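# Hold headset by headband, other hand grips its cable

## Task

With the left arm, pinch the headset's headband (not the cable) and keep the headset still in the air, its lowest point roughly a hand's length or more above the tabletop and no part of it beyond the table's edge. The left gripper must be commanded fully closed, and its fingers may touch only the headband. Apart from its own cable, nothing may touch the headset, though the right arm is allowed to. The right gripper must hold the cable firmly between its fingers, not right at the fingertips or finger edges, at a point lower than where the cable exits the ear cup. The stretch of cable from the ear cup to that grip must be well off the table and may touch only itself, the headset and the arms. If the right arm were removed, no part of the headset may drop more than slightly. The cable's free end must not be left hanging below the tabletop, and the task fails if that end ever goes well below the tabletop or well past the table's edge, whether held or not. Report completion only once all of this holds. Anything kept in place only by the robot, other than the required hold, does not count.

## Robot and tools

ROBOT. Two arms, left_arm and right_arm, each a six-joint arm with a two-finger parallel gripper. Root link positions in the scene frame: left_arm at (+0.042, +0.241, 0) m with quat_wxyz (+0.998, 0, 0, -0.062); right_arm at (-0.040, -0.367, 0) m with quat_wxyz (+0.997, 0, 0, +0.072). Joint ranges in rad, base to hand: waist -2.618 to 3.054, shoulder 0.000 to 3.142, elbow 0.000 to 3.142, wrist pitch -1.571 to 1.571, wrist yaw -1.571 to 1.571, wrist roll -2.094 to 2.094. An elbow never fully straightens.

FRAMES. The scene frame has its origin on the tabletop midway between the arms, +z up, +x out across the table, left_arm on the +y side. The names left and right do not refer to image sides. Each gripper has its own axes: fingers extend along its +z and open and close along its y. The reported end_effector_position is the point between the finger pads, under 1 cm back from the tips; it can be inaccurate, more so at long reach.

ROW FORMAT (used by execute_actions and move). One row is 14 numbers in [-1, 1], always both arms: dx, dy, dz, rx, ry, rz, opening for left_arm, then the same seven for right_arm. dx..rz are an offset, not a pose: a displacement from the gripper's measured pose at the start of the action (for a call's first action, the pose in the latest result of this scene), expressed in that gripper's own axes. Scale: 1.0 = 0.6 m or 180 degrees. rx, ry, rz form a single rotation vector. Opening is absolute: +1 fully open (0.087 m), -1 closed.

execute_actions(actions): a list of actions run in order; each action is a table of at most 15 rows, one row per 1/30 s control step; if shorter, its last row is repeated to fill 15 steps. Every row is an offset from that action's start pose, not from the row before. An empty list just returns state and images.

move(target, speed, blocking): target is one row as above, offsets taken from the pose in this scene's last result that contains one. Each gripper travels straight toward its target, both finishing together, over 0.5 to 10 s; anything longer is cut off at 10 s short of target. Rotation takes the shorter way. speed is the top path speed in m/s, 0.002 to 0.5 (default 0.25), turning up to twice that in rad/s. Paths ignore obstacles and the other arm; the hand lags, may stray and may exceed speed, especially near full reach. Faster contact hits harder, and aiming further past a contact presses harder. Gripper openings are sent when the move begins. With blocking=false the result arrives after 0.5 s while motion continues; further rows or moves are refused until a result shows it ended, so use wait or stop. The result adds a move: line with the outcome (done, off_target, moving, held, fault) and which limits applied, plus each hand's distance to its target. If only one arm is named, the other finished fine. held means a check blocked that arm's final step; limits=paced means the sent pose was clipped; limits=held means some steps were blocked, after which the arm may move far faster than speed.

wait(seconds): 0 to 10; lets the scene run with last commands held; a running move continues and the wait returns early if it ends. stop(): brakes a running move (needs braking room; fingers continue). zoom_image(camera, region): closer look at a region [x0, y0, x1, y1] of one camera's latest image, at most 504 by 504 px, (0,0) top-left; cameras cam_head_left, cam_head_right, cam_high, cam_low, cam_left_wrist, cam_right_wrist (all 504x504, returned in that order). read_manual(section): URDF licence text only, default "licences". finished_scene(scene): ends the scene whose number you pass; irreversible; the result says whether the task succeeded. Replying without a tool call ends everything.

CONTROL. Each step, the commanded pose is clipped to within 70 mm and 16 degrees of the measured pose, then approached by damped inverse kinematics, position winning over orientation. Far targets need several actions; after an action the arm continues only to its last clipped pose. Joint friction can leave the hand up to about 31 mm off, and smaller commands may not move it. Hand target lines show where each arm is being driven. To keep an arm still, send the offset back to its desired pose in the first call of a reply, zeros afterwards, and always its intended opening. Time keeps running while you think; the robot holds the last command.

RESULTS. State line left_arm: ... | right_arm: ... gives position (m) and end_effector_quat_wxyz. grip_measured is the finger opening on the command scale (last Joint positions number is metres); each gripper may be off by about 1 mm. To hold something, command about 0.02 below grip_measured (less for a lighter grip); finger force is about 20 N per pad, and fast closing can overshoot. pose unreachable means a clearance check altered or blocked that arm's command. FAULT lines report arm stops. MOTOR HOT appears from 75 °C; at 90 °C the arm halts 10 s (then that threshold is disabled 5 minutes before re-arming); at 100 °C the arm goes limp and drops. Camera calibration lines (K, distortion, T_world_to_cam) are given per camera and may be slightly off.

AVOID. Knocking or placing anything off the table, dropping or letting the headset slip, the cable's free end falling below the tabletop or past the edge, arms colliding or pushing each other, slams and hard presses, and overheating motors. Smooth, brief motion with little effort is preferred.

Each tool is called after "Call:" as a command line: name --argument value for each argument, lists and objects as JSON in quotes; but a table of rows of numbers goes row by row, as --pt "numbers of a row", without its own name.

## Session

Call:
execute_actions --actions '[]'

Scene clock: 0.00 s.
left_arm: end_effector_position=(+0.4990, +0.4046, +0.2873) grip_measured=+0.980 end_effector_quat_wxyz=(-0.394, +0.665, -0.592, +0.228) | right_arm: end_effector_position=(+0.2679, -0.0173, +0.1393) grip_measured=+0.993 end_effector_quat_wxyz=(+0.687, +0.044, +0.720, +0.083)
Joint positions: left_arm=[ 0.594  1.678  1.696 -0.65   0.124 -1.278  0.087] | right_arm=[1.04  1.875 0.892 0.886 1.123 0.268 0.087]
Joint velocities: left_arm=[-0.032 -0.022 -0.012 -0.007 -0.037  0.037  0.001] | right_arm=[ 0.007  0.012 -0.007 -0.037 -0.022 -0.051 -0.001]
Hand target (left_arm): +0.499, +0.405, +0.287; -0.394, +0.665, -0.592, +0.228
Hand target (right_arm): +0.268, -0.017, +0.139; +0.687, +0.044, +0.720, +0.083
camera_calibration (this result's frames):
cam_left_wrist: T_world_to_cam=[[0.600824, -0.00080831, 0.799381, -0.525174], [-0.466615, -0.812309, 0.349893, 0.47624], [0.649061, -0.583227, -0.488432, 0.193779], [0, 0, 0, 1]] pos_world=[0.411984, 0.499447, 0.347829]
cam_right_wrist: T_world_to_cam=[[0.0724052, -0.980153, -0.18455, -0.0137046], [-0.785851, 0.0578765, -0.615702, 0.320997], [0.614163, 0.189608, -0.766063, 0.086745], [0, 0, 0, 1]] pos_world=[0.199972, -0.0484584, 0.261561]

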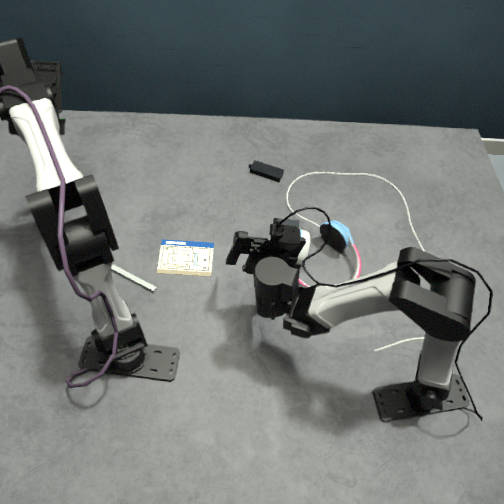

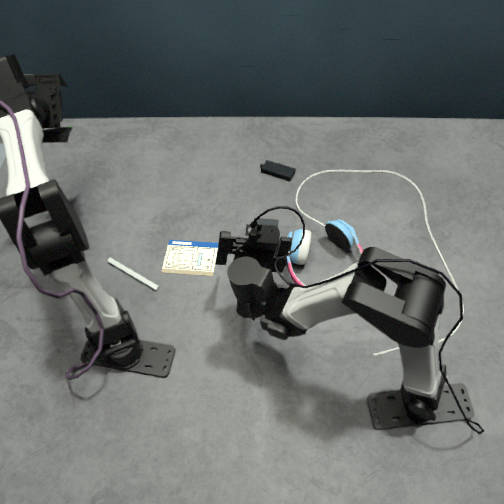

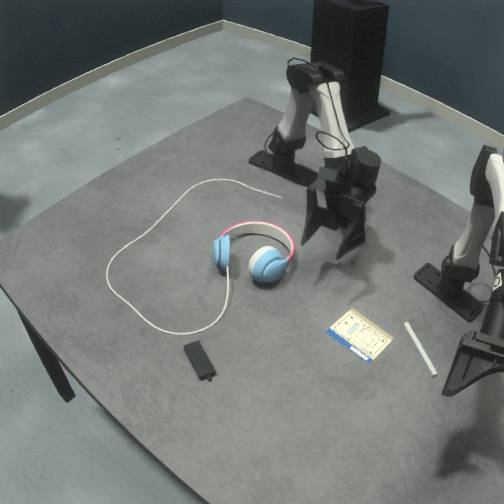

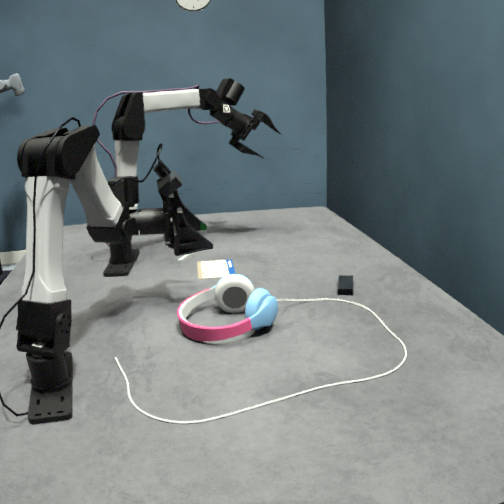

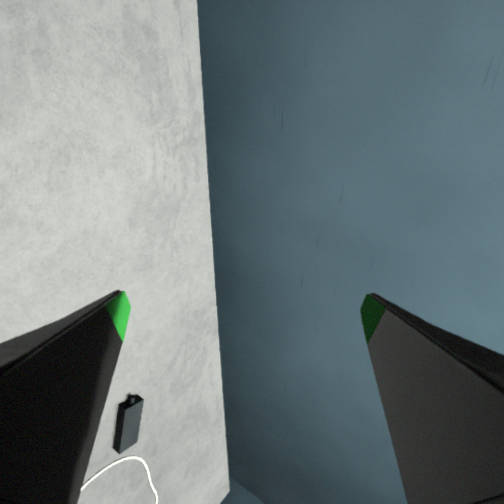

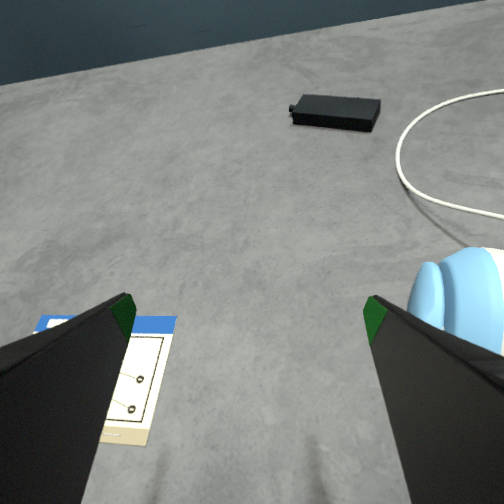

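Call:
move --target '[0,0,0,0,0,0,1,-0.25,-0.6,0.1,0,0,0,1]' --speed 0.4

Call:
move --target '[0.925,0.567,-0.578,0.047,0.428,0.836,1,0,0,0,0,0,0,1]' --speed 0.35

Scene clock: 2.43 s.
left_arm: end_effector_position=(+0.4990, +0.4046, +0.2873) grip_measured=+0.980 end_effector_quat_wxyz=(-0.394, +0.665, -0.592, +0.228) | right_arm: end_effector_position=(+0.3480, -0.3945, +0.2180) grip_measured=+0.993 end_effector_quat_wxyz=(+0.698, +0.047, +0.710, +0.086)
Joint positions: left_arm=[ 0.594  1.678  1.696 -0.65   0.124 -1.278  0.087] | right_arm=[-0.353  1.139  0.528  0.598 -0.267  0.185  0.087]
Joint velocities: left_arm=[-0.007 -0.012  0.002 -0.037 -0.051 -0.095  0.001] | right_arm=[-0.012 -0.027  0.012  0.022 -0.081  0.007 -0.001]
Hand target (left_arm): +0.499, +0.405, +0.287; -0.394, +0.665, -0.592, +0.228
Hand target (right_arm): +0.351, -0.398, +0.210; +0.685, +0.048, +0.722, +0.087
Off the commanded pose (left_arm): 0.000 m, 0 deg.
Off the commanded pose (right_arm): 0.006 m, 2 deg.
move: done
camera_calibration (this result's frames):
cam_left_wrist: T_world_to_cam=[[0.600824, -0.00080831, 0.799381, -0.525174], [-0.466615, -0.812309, 0.349893, 0.47624], [0.649061, -0.583227, -0.488432, 0.193779], [0, 0, 0, 1]] pos_world=[0.411984, 0.499447, 0.347829]
cam_right_wrist: T_world_to_cam=[[0.0758381, -0.978428, -0.192165, -0.373625], [-0.767175, 0.06585, -0.638049, 0.455746], [0.636939, 0.195813, -0.745632, 0.159399], [0, 0, 0, 1]] pos_world=[0.276445, -0.426788, 0.337843]

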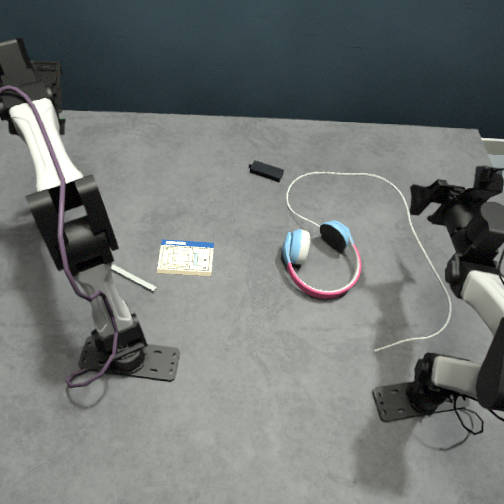

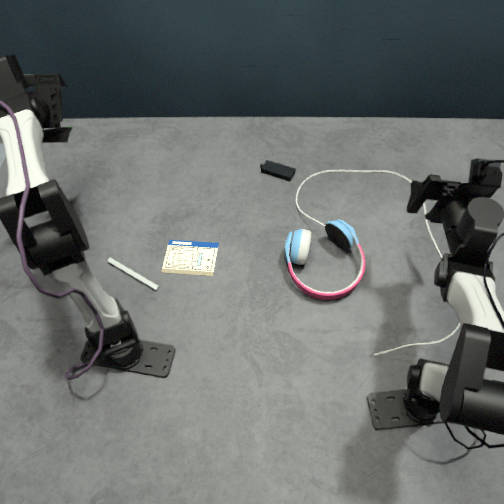

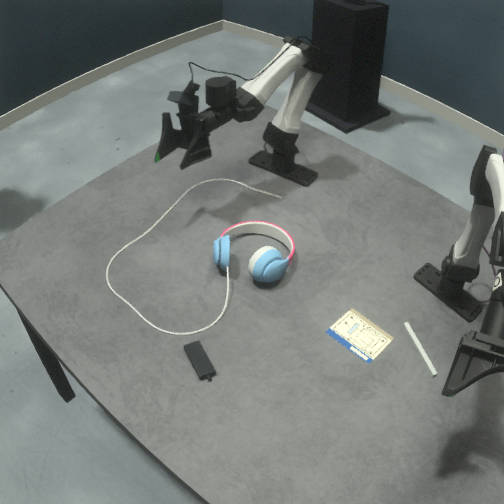

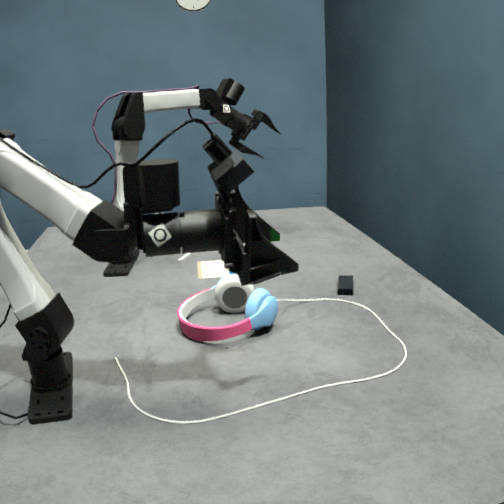

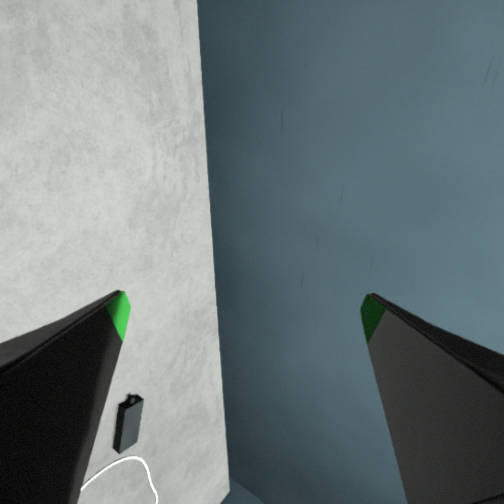

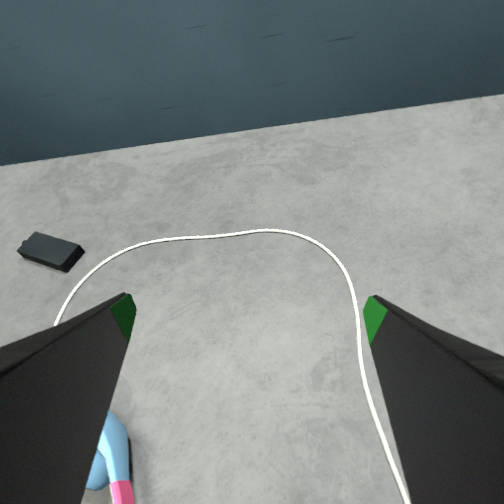

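Scene clock: 7.20 s.
left_arm: end_effector_position=(+0.1371, -0.2044, +0.1246) grip_measured=+0.980 end_effector_quat_wxyz=(+0.073, +0.584, +0.808, -0.035) | right_arm: end_effector_position=(+0.3480, -0.3945, +0.2180) grip_measured=+0.993 end_effector_quat_wxyz=(+0.698, +0.046, +0.710, +0.087)
Joint positions: left_arm=[-1.245  2.464  2.624 -1.577 -0.047 -0.114  0.087] | right_arm=[-0.353  1.139  0.528  0.598 -0.267  0.185  0.087]
Joint velocities: left_arm=[ 0.007  0.007 -0.012 -0.037 -0.022 -0.007 -0.   ] | right_arm=[-0.017  0.017 -0.002 -0.051 -0.007 -0.022  0.   ]
Hand target (left_arm): +0.136, -0.206, +0.123; +0.070, +0.589, +0.805, -0.035
Hand target (right_arm): +0.348, -0.394, +0.218; +0.698, +0.046, +0.710, +0.086
Off the commanded pose (left_arm): 0.013 m, 9 deg.
Off the commanded pose (right_arm): 0.000 m, 0 deg.
joint sent to its limit (left arm) — the command would take joint 4 (wrist pitch) past its lower limit, so that joint was sent only as far as its limit.
move: off_target (left_arm)
camera_calibration (this result's frames):
cam_left_wrist: T_world_to_cam=[[-0.944664, -0.327399, -0.0204794, 0.0691088], [-0.259097, 0.706387, 0.6587, 0.113053], [-0.201191, 0.627557, -0.752127, 0.390939], [0, 0, 0, 1]] pos_world=[0.17323, -0.302569, 0.220984]
cam_right_wrist: T_world_to_cam=[[0.0762115, -0.978398, -0.192169, -0.373676], [-0.7672, 0.0655603, -0.638049, 0.455631], [0.636865, 0.196059, -0.74563, 0.159513], [0, 0, 0, 1]] pos_world=[0.27645, -0.426749, 0.337844]

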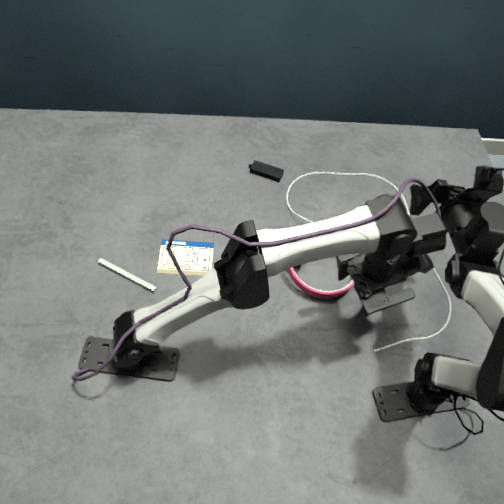

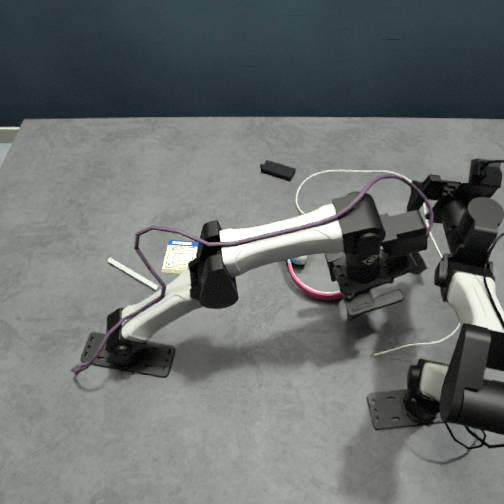

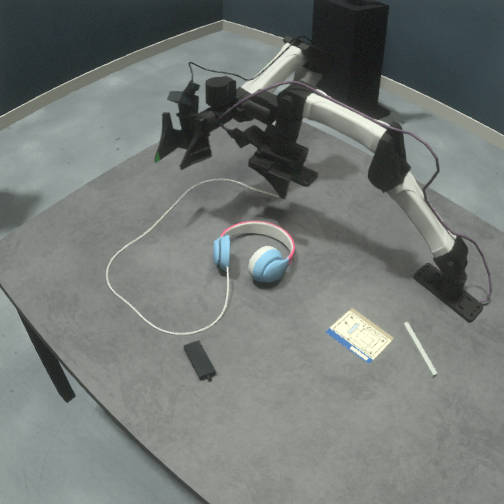

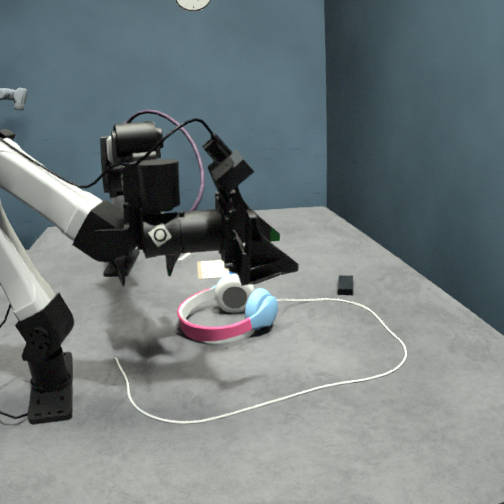

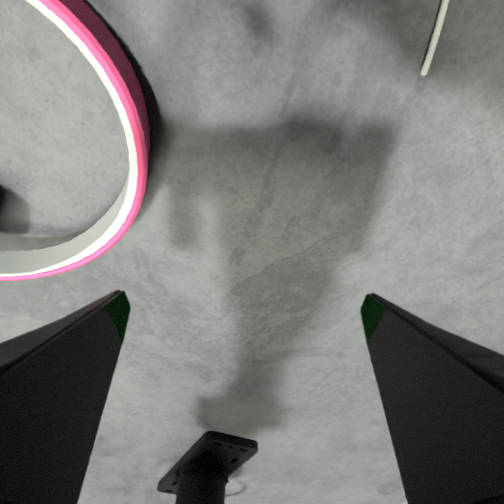

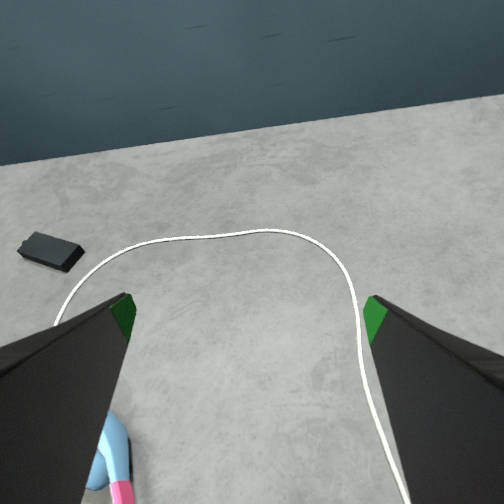

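Call:
move --target '[0.02,0.105,0.1,0,0,0,1,0,0,0,0,0,0,1]' --speed 0.15

Scene clock: 8.60 s.
left_arm: end_effector_position=(+0.1954, -0.1849, +0.0617) grip_measured=+0.980 end_effector_quat_wxyz=(+0.069, +0.583, +0.809, -0.031) | right_arm: end_effector_position=(+0.3480, -0.3945, +0.2180) grip_measured=+0.993 end_effector_quat_wxyz=(+0.698, +0.046, +0.710, +0.087)
Joint positions: left_arm=[-1.115  2.345  2.154 -1.23  -0.028  0.014  0.087] | right_arm=[-0.353  1.139  0.528  0.598 -0.267  0.185  0.087]
Joint velocities: left_arm=[-0.007  0.017 -0.007  0.007 -0.022 -0.066 -0.001] | right_arm=[-0.002  0.002  0.012  0.037 -0.037  0.007 -0.   ]
Hand target (left_arm): +0.196, -0.182, +0.064; +0.070, +0.584, +0.808, -0.035
Hand target (right_arm): +0.348, -0.394, +0.218; +0.698, +0.046, +0.710, +0.087
Off the commanded pose (left_arm): 0.005 m, 1 deg.
Off the commanded pose (right_arm): 0.000 m, 0 deg.
move: done
camera_calibration (this result's frames):
cam_left_wrist: T_world_to_cam=[[-0.943965, -0.329287, -0.0223569, 0.128963], [-0.259738, 0.69938, 0.665886, 0.154239], [-0.203632, 0.63438, -0.745718, 0.344441], [0, 0, 0, 1]] pos_world=[0.231937, -0.283912, 0.157034]
cam_right_wrist: T_world_to_cam=[[0.0762115, -0.978398, -0.192169, -0.373676], [-0.7672, 0.0655603, -0.638049, 0.455631], [0.636865, 0.196059, -0.74563, 0.159513], [0, 0, 0, 1]] pos_world=[0.27645, -0.426749, 0.337844]

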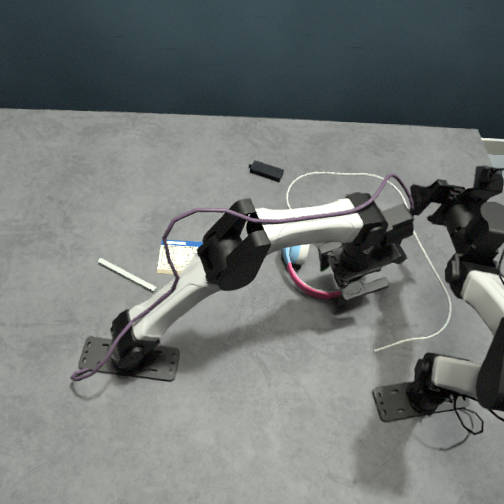

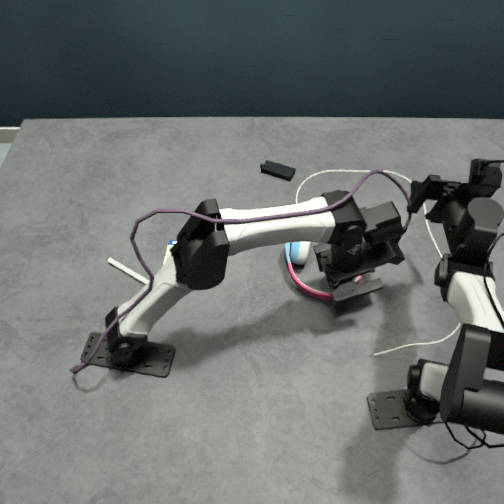

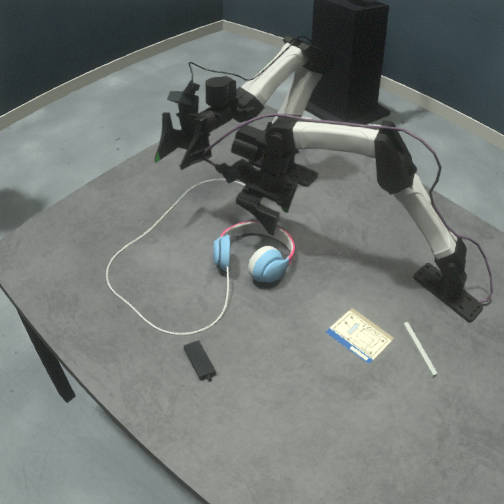

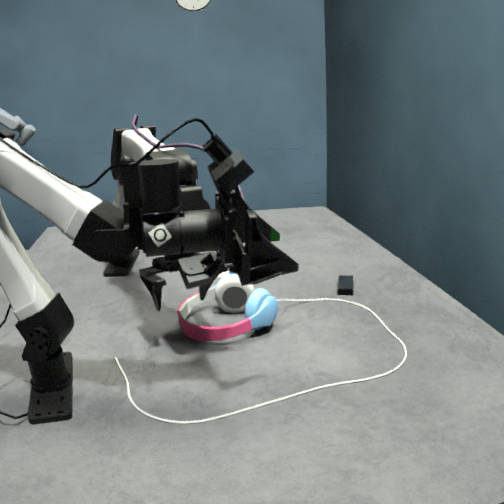

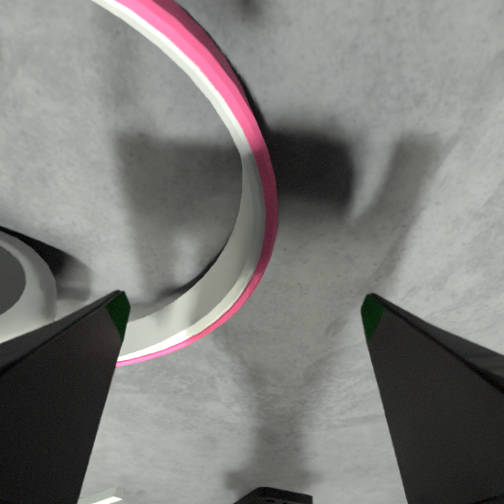

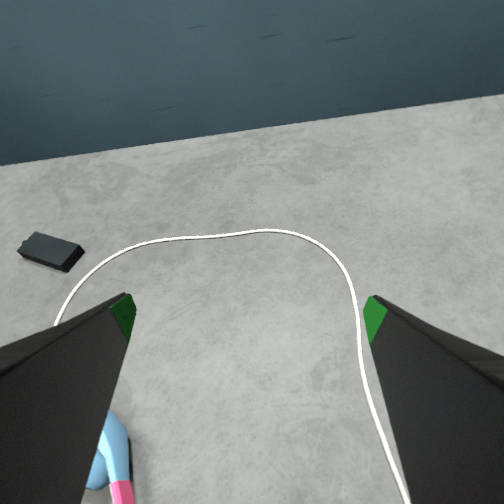

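Call:
move --target '[0,-0.005,0.078,0,0,0,1,0,0,0,0,0,0,1]' --speed 0.1

Call:
move --target '[0,0,0,0,0,0,-1,0,0,0,0,0,0,1]'

Scene clock: 9.67 s.
left_arm: end_effector_position=(+0.1990, -0.1955, +0.0271) grip_measured=+0.980 end_effector_quat_wxyz=(+0.078, +0.583, +0.808, -0.038) | right_arm: end_effector_position=(+0.3480, -0.3945, +0.2180) grip_measured=+0.993 end_effector_quat_wxyz=(+0.698, +0.046, +0.710, +0.087)
Joint positions: left_arm=[-1.115  2.377  2.072 -1.095 -0.028  0.014  0.087] | right_arm=[-0.353  1.139  0.528  0.598 -0.267  0.185  0.087]
Joint velocities: left_arm=[-0.007  0.012 -0.017 -0.007 -0.066 -0.007 -0.001] | right_arm=[ 0.002 -0.002  0.007  0.022  0.022 -0.007  0.   ]
Hand target (left_arm): +0.196, -0.193, +0.016; +0.069, +0.583, +0.809, -0.032
Hand target (right_arm): +0.348, -0.394, +0.218; +0.698, +0.046, +0.710, +0.087
Off the commanded pose (left_arm): 0.013 m, 1 deg.
Off the commanded pose (right_arm): 0.000 m, 0 deg.
move: off_target (left_arm)
camera_calibration (this result's frames):
cam_left_wrist: T_world_to_cam=[[-0.943836, -0.329687, -0.0219136, 0.127976], [-0.264133, 0.712994, 0.649518, 0.18953], [-0.198513, 0.618827, -0.76003, 0.322451], [0, 0, 0, 1]] pos_world=[0.23486, -0.292483, 0.124774]
cam_right_wrist: T_world_to_cam=[[0.0762115, -0.978398, -0.192169, -0.373676], [-0.7672, 0.0655603, -0.638049, 0.455631], [0.636865, 0.196059, -0.74563, 0.159513], [0, 0, 0, 1]] pos_world=[0.27645, -0.426749, 0.337844]

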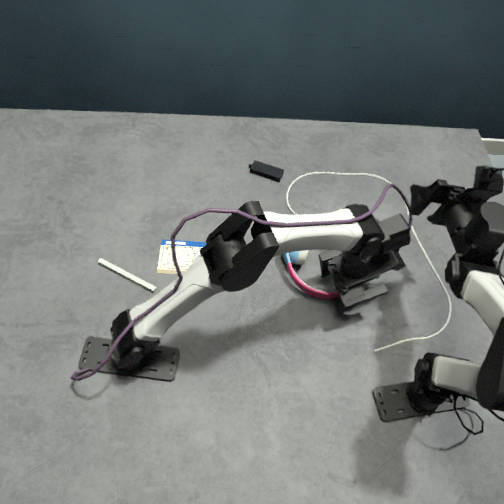

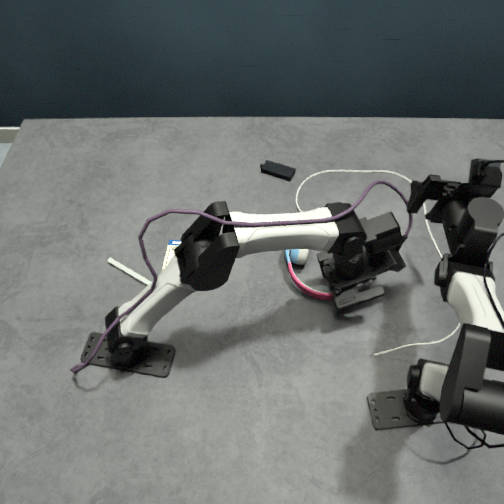

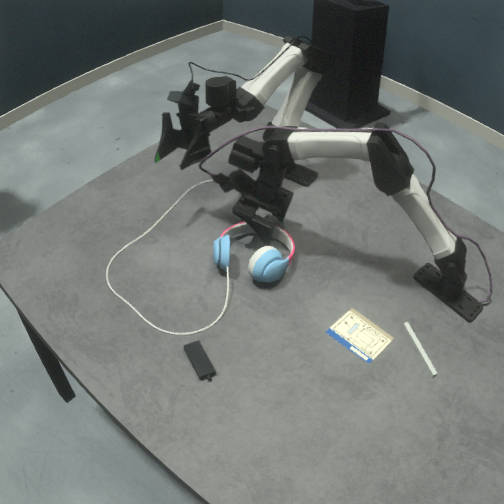

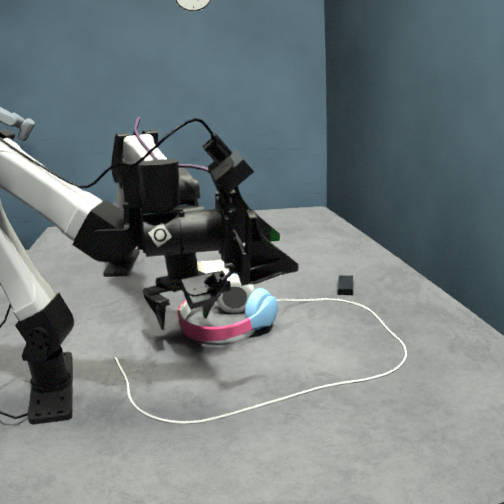

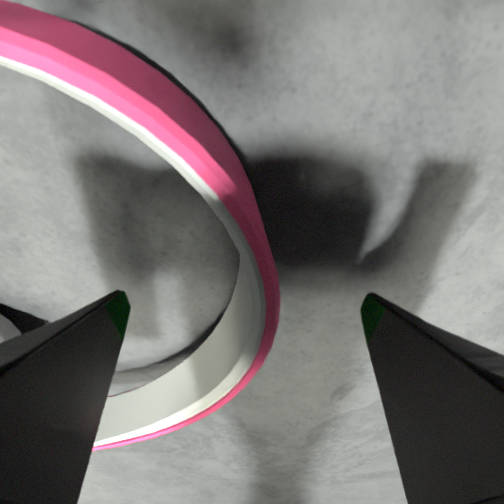

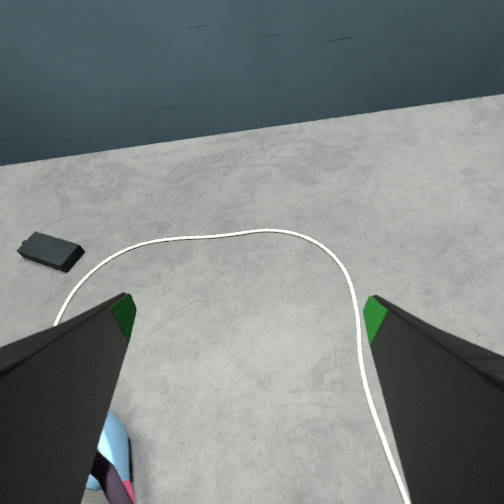

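Scene clock: 10.17 s.
left_arm: end_effector_position=(+0.2015, -0.1962, +0.0272) grip_measured=-0.797 end_effector_quat_wxyz=(+0.084, +0.585, +0.806, -0.035) | right_arm: end_effector_position=(+0.3480, -0.3945, +0.2180) grip_measured=+0.993 end_effector_quat_wxyz=(+0.698, +0.046, +0.710, +0.087)
Joint positions: left_arm=[-1.115  2.377  2.072 -1.089 -0.039  0.021  0.009] | right_arm=[-0.353  1.139  0.528  0.598 -0.267  0.185  0.087]
Joint velocities: left_arm=[ 0.012  0.007 -0.007  0.022  0.022  0.037  0.   ] | right_arm=[ 0.002 -0.012 -0.027  0.051 -0.022 -0.007 -0.001]
Hand target (left_arm): +0.199, -0.195, +0.027; +0.078, +0.583, +0.808, -0.038
Hand target (right_arm): +0.348, -0.394, +0.218; +0.698, +0.046, +0.710, +0.087
Off the commanded pose (left_arm): 0.003 m, 1 deg.
Off the commanded pose (right_arm): 0.000 m, 0 deg.
move: done
camera_calibration (this result's frames):
cam_left_wrist: T_world_to_cam=[[-0.945377, -0.32415, -0.0344992, 0.13186], [-0.268855, 0.715482, 0.644828, 0.192236], [-0.184337, 0.61888, -0.763549, 0.320744], [0, 0, 0, 1]] pos_world=[0.235466, -0.293301, 0.125493]
cam_right_wrist: T_world_to_cam=[[0.0762115, -0.978398, -0.192169, -0.373676], [-0.7672, 0.0655603, -0.638049, 0.455631], [0.636865, 0.196059, -0.74563, 0.159513], [0, 0, 0, 1]] pos_world=[0.27645, -0.426749, 0.337844]

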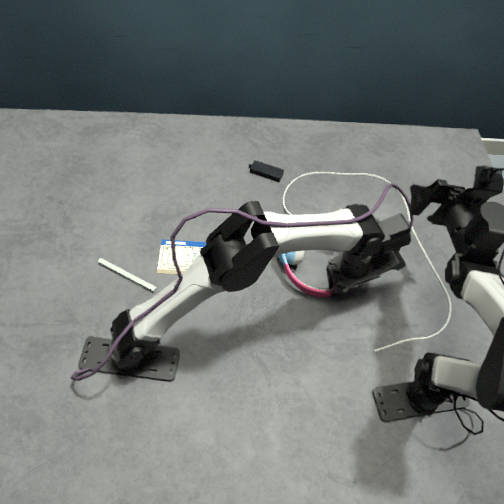

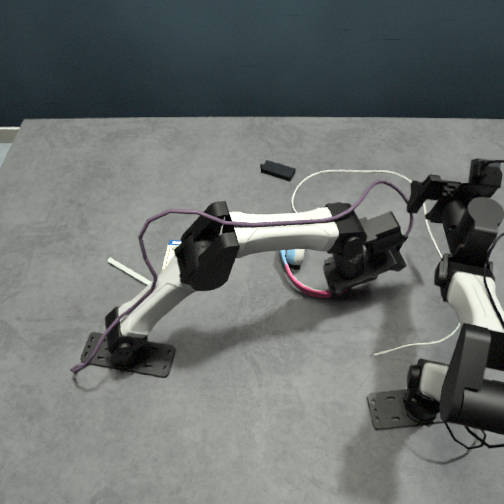

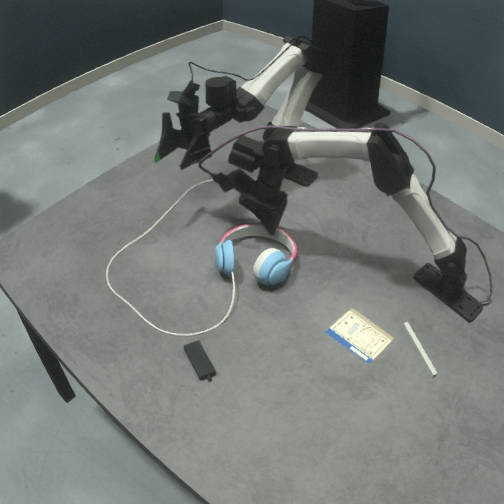

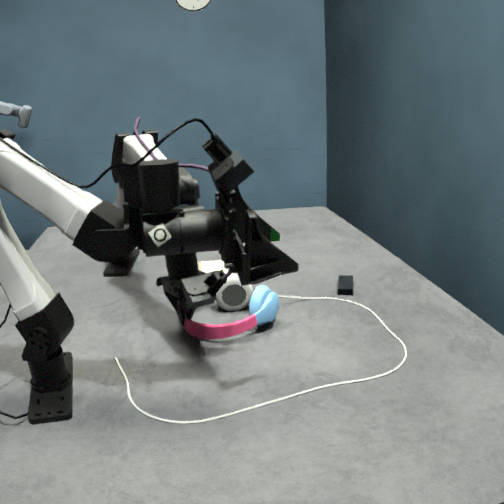

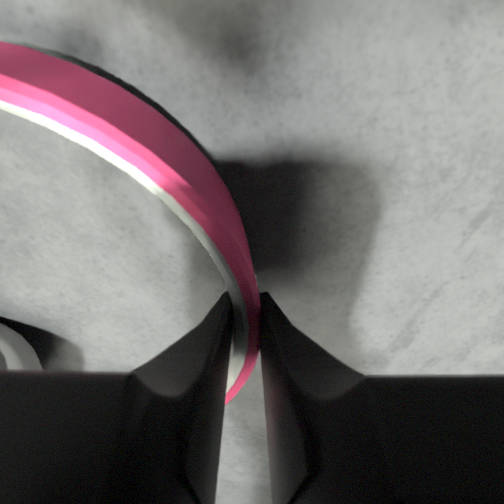

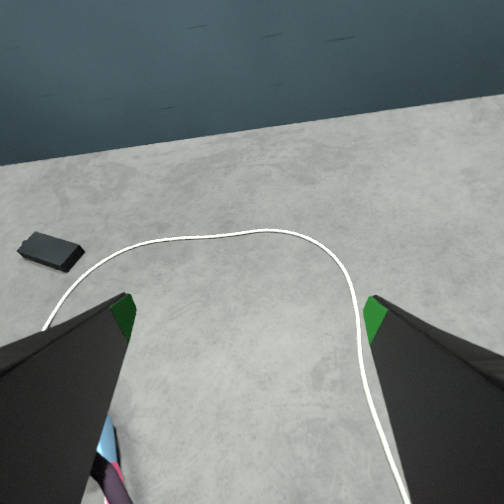

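Grip is shallow; regrip lower.

Call:
move --target '[0.01,0,0.04,0,0,0,-0.3,0,0,0,0,0,0,1]' --speed 0.08

Call:
move --target '[0,0,0,0,0,0,-1,0,0,0,0,0,0,1]'

Scene clock: 11.17 s.
left_arm: end_effector_position=(+0.2026, -0.1990, +0.0116) grip_measured=-0.300 end_effector_quat_wxyz=(+0.091, +0.584, +0.805, -0.039) | right_arm: end_effector_position=(+0.3480, -0.3945, +0.2180) grip_measured=+0.993 end_effector_quat_wxyz=(+0.698, +0.046, +0.710, +0.087)
Joint positions: left_arm=[-1.115  2.377  2.01  -1.008 -0.04   0.021  0.031] | right_arm=[-0.353  1.139  0.528  0.598 -0.267  0.185  0.087]
Joint velocities: left_arm=[-0.007 -0.007 -0.017 -0.007  0.066 -0.051  0.001] | right_arm=[-0.002  0.007  0.012 -0.007  0.095  0.007  0.   ]
Hand target (left_arm): +0.202, -0.195, +0.003; +0.084, +0.585, +0.806, -0.035
Hand target (right_arm): +0.348, -0.394, +0.218; +0.698, +0.046, +0.710, +0.087
Off the commanded pose (left_arm): 0.010 m, 1 deg.
Off the commanded pose (right_arm): 0.000 m, 0 deg.
move: done
camera_calibration (this result's frames):
cam_left_wrist: T_world_to_cam=[[-0.945143, -0.324788, -0.0349042, 0.131224], [-0.272786, 0.725969, 0.631314, 0.207578], [-0.179704, 0.606203, -0.774742, 0.307379], [0, 0, 0, 1]] pos_world=[0.235887, -0.294409, 0.111673]
cam_right_wrist: T_world_to_cam=[[0.0762115, -0.978398, -0.192169, -0.373676], [-0.7672, 0.0655603, -0.638049, 0.455631], [0.636865, 0.196059, -0.74563, 0.159513], [0, 0, 0, 1]] pos_world=[0.27645, -0.426749, 0.337844]

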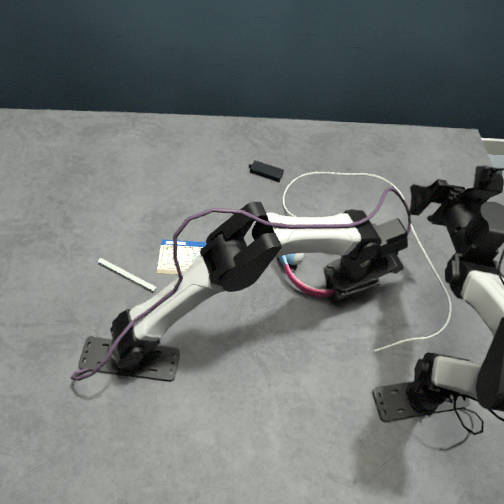

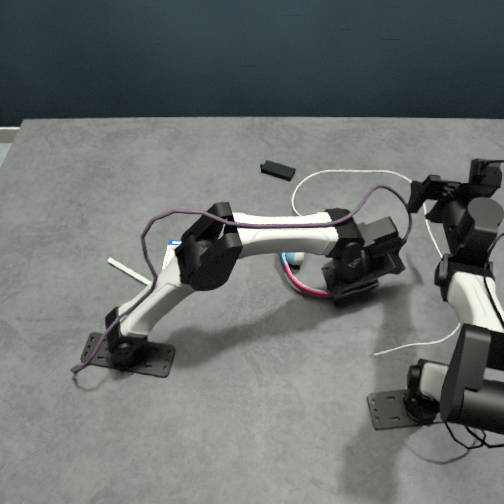

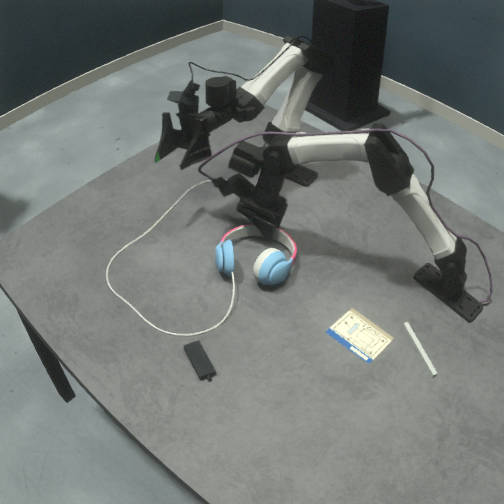

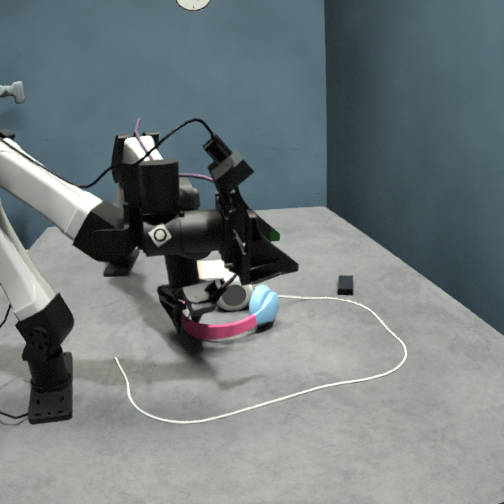

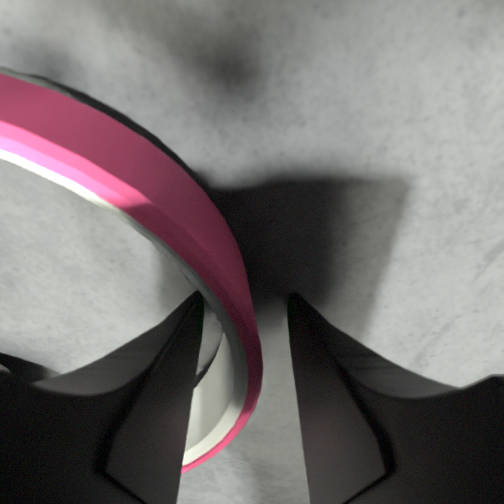

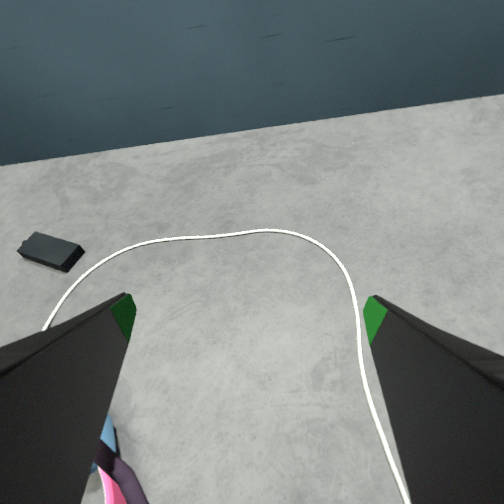

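Scene clock: 11.67 s.
left_arm: end_effector_position=(+0.2049, -0.1981, +0.0122) grip_measured=-0.785 end_effector_quat_wxyz=(+0.095, +0.584, +0.805, -0.034) | right_arm: end_effector_position=(+0.3480, -0.3945, +0.2180) grip_measured=+0.993 end_effector_quat_wxyz=(+0.698, +0.046, +0.710, +0.087)
Joint positions: left_arm=[-1.115  2.376  2.01  -1.009 -0.054  0.022  0.009] | right_arm=[-0.353  1.139  0.528  0.598 -0.267  0.185  0.087]
Joint velocities: left_arm=[-0.002 -0.017 -0.002 -0.007 -0.007  0.007 -0.   ] | right_arm=[-0.017 -0.012 -0.012 -0.066  0.051 -0.066  0.   ]
Hand target (left_arm): +0.203, -0.199, +0.012; +0.091, +0.585, +0.805, -0.039
Hand target (right_arm): +0.348, -0.394, +0.218; +0.698, +0.046, +0.710, +0.087
Off the commanded pose (left_arm): 0.003 m, 1 deg.
Off the commanded pose (right_arm): 0.000 m, 0 deg.
move: done
camera_calibration (this result's frames):
cam_left_wrist: T_world_to_cam=[[-0.944054, -0.326136, -0.0489601, 0.133448], [-0.282416, 0.722819, 0.630693, 0.208508], [-0.170303, 0.609236, -0.774486, 0.306408], [0, 0, 0, 1]] pos_world=[0.237051, -0.293866, 0.112338]
cam_right_wrist: T_world_to_cam=[[0.0762115, -0.978398, -0.192169, -0.373676], [-0.7672, 0.0655603, -0.638049, 0.455631], [0.636865, 0.196059, -0.74563, 0.159513], [0, 0, 0, 1]] pos_world=[0.27645, -0.426749, 0.337844]

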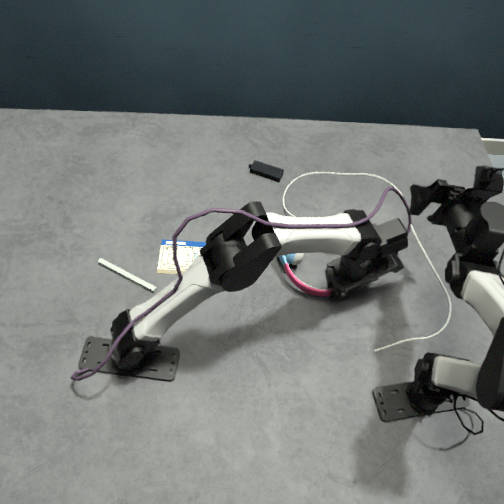

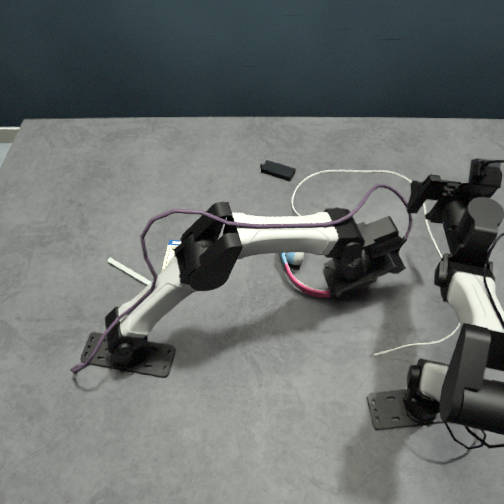

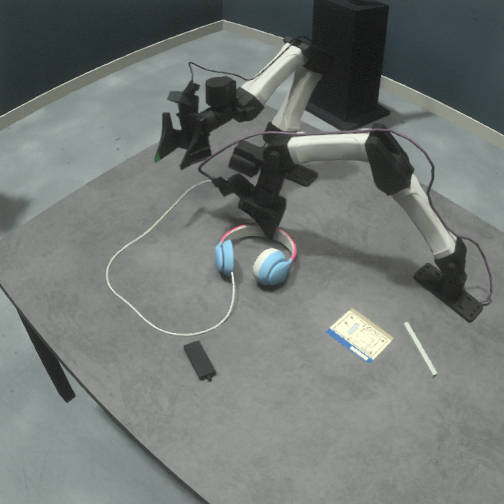

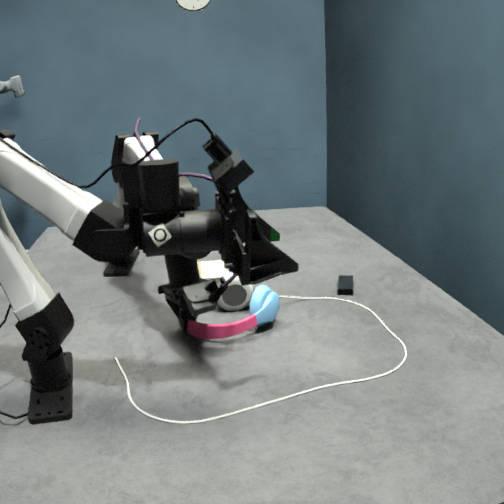

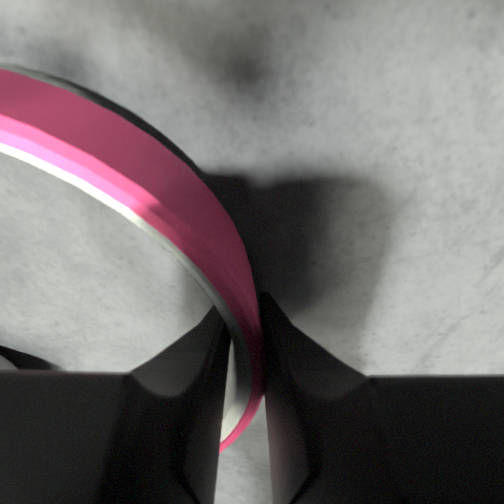

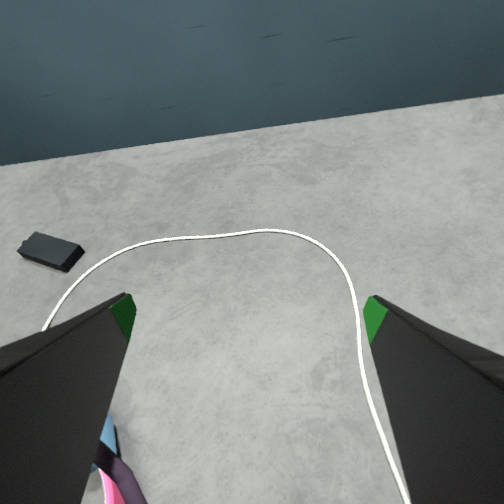

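Call:
move --target '[0.1,0.15,-0.78,0.385,-0.385,-0.385,-1,0,0,0,0,0,0,1]' --speed 0.2

Scene clock: 17.53 s.
left_arm: end_effector_position=(+0.2291, -0.0377, +0.4409) grip_measured=-0.818 end_effector_quat_wxyz=(-0.116, +0.106, -0.646, +0.747) | right_arm: end_effector_position=(+0.3480, -0.3945, +0.2180) grip_measured=+0.993 end_effector_quat_wxyz=(+0.698, +0.046, +0.710, +0.087)
Joint positions: left_arm=[-0.406  1.023  1.034  0.18   0.716 -1.705  0.008] | right_arm=[-0.353  1.139  0.528  0.598 -0.267  0.185  0.087]
Joint velocities: left_arm=[ 0.007 -0.012 -0.002 -0.037 -0.007 -0.051  0.   ] | right_arm=[-0.002 -0.017 -0.017 -0.022  0.037 -0.081 -0.   ]
Hand target (left_arm): +0.225, -0.031, +0.455; -0.137, +0.097, -0.624, +0.763
Hand target (right_arm): +0.348, -0.394, +0.218; +0.698, +0.046, +0.710, +0.087
Off the commanded pose (left_arm): 0.026 m, 5 deg.
Off the commanded pose (right_arm): 0.000 m, 0 deg.
move: off_target (left_arm)
camera_calibration (this result's frames):
cam_left_wrist: T_world_to_cam=[[-0.0261489, 0.147694, 0.988687, -0.420344], [-0.84412, 0.526558, -0.100985, 0.272953], [-0.535516, -0.837212, 0.110903, 0.183573], [0, 0, 0, 1]] pos_world=[0.317719, 0.0720461, 0.422794]
cam_right_wrist: T_world_to_cam=[[0.0762115, -0.978398, -0.192169, -0.373676], [-0.7672, 0.0655603, -0.638049, 0.455631], [0.636865, 0.196059, -0.74563, 0.159513], [0, 0, 0, 1]] pos_world=[0.27645, -0.426749, 0.337844]

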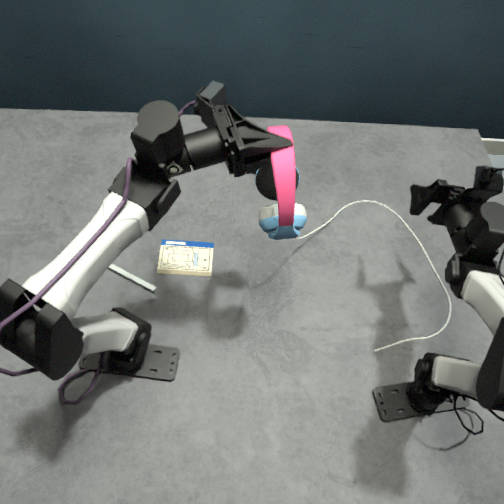

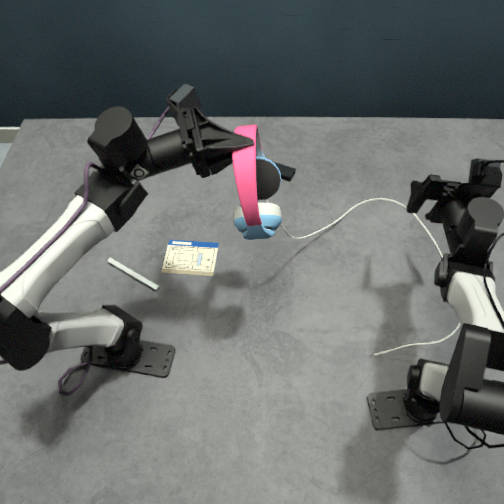

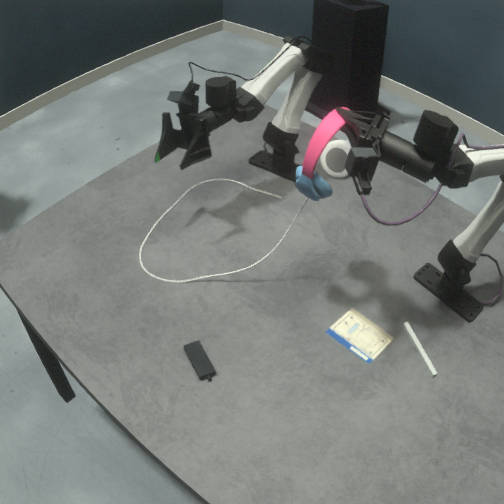

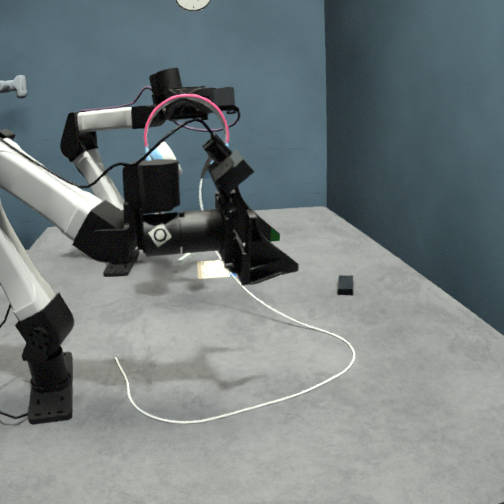

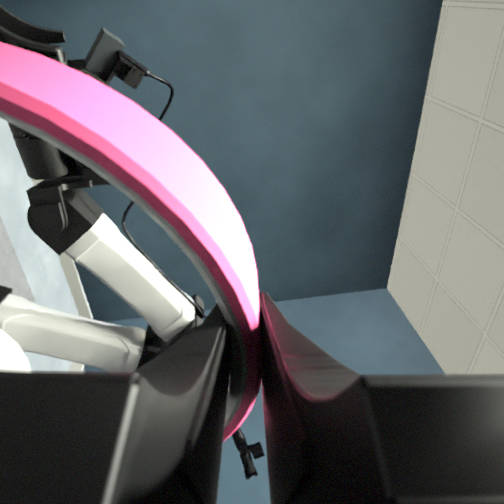

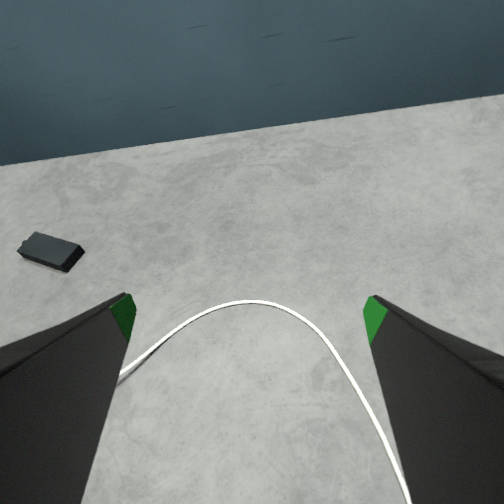

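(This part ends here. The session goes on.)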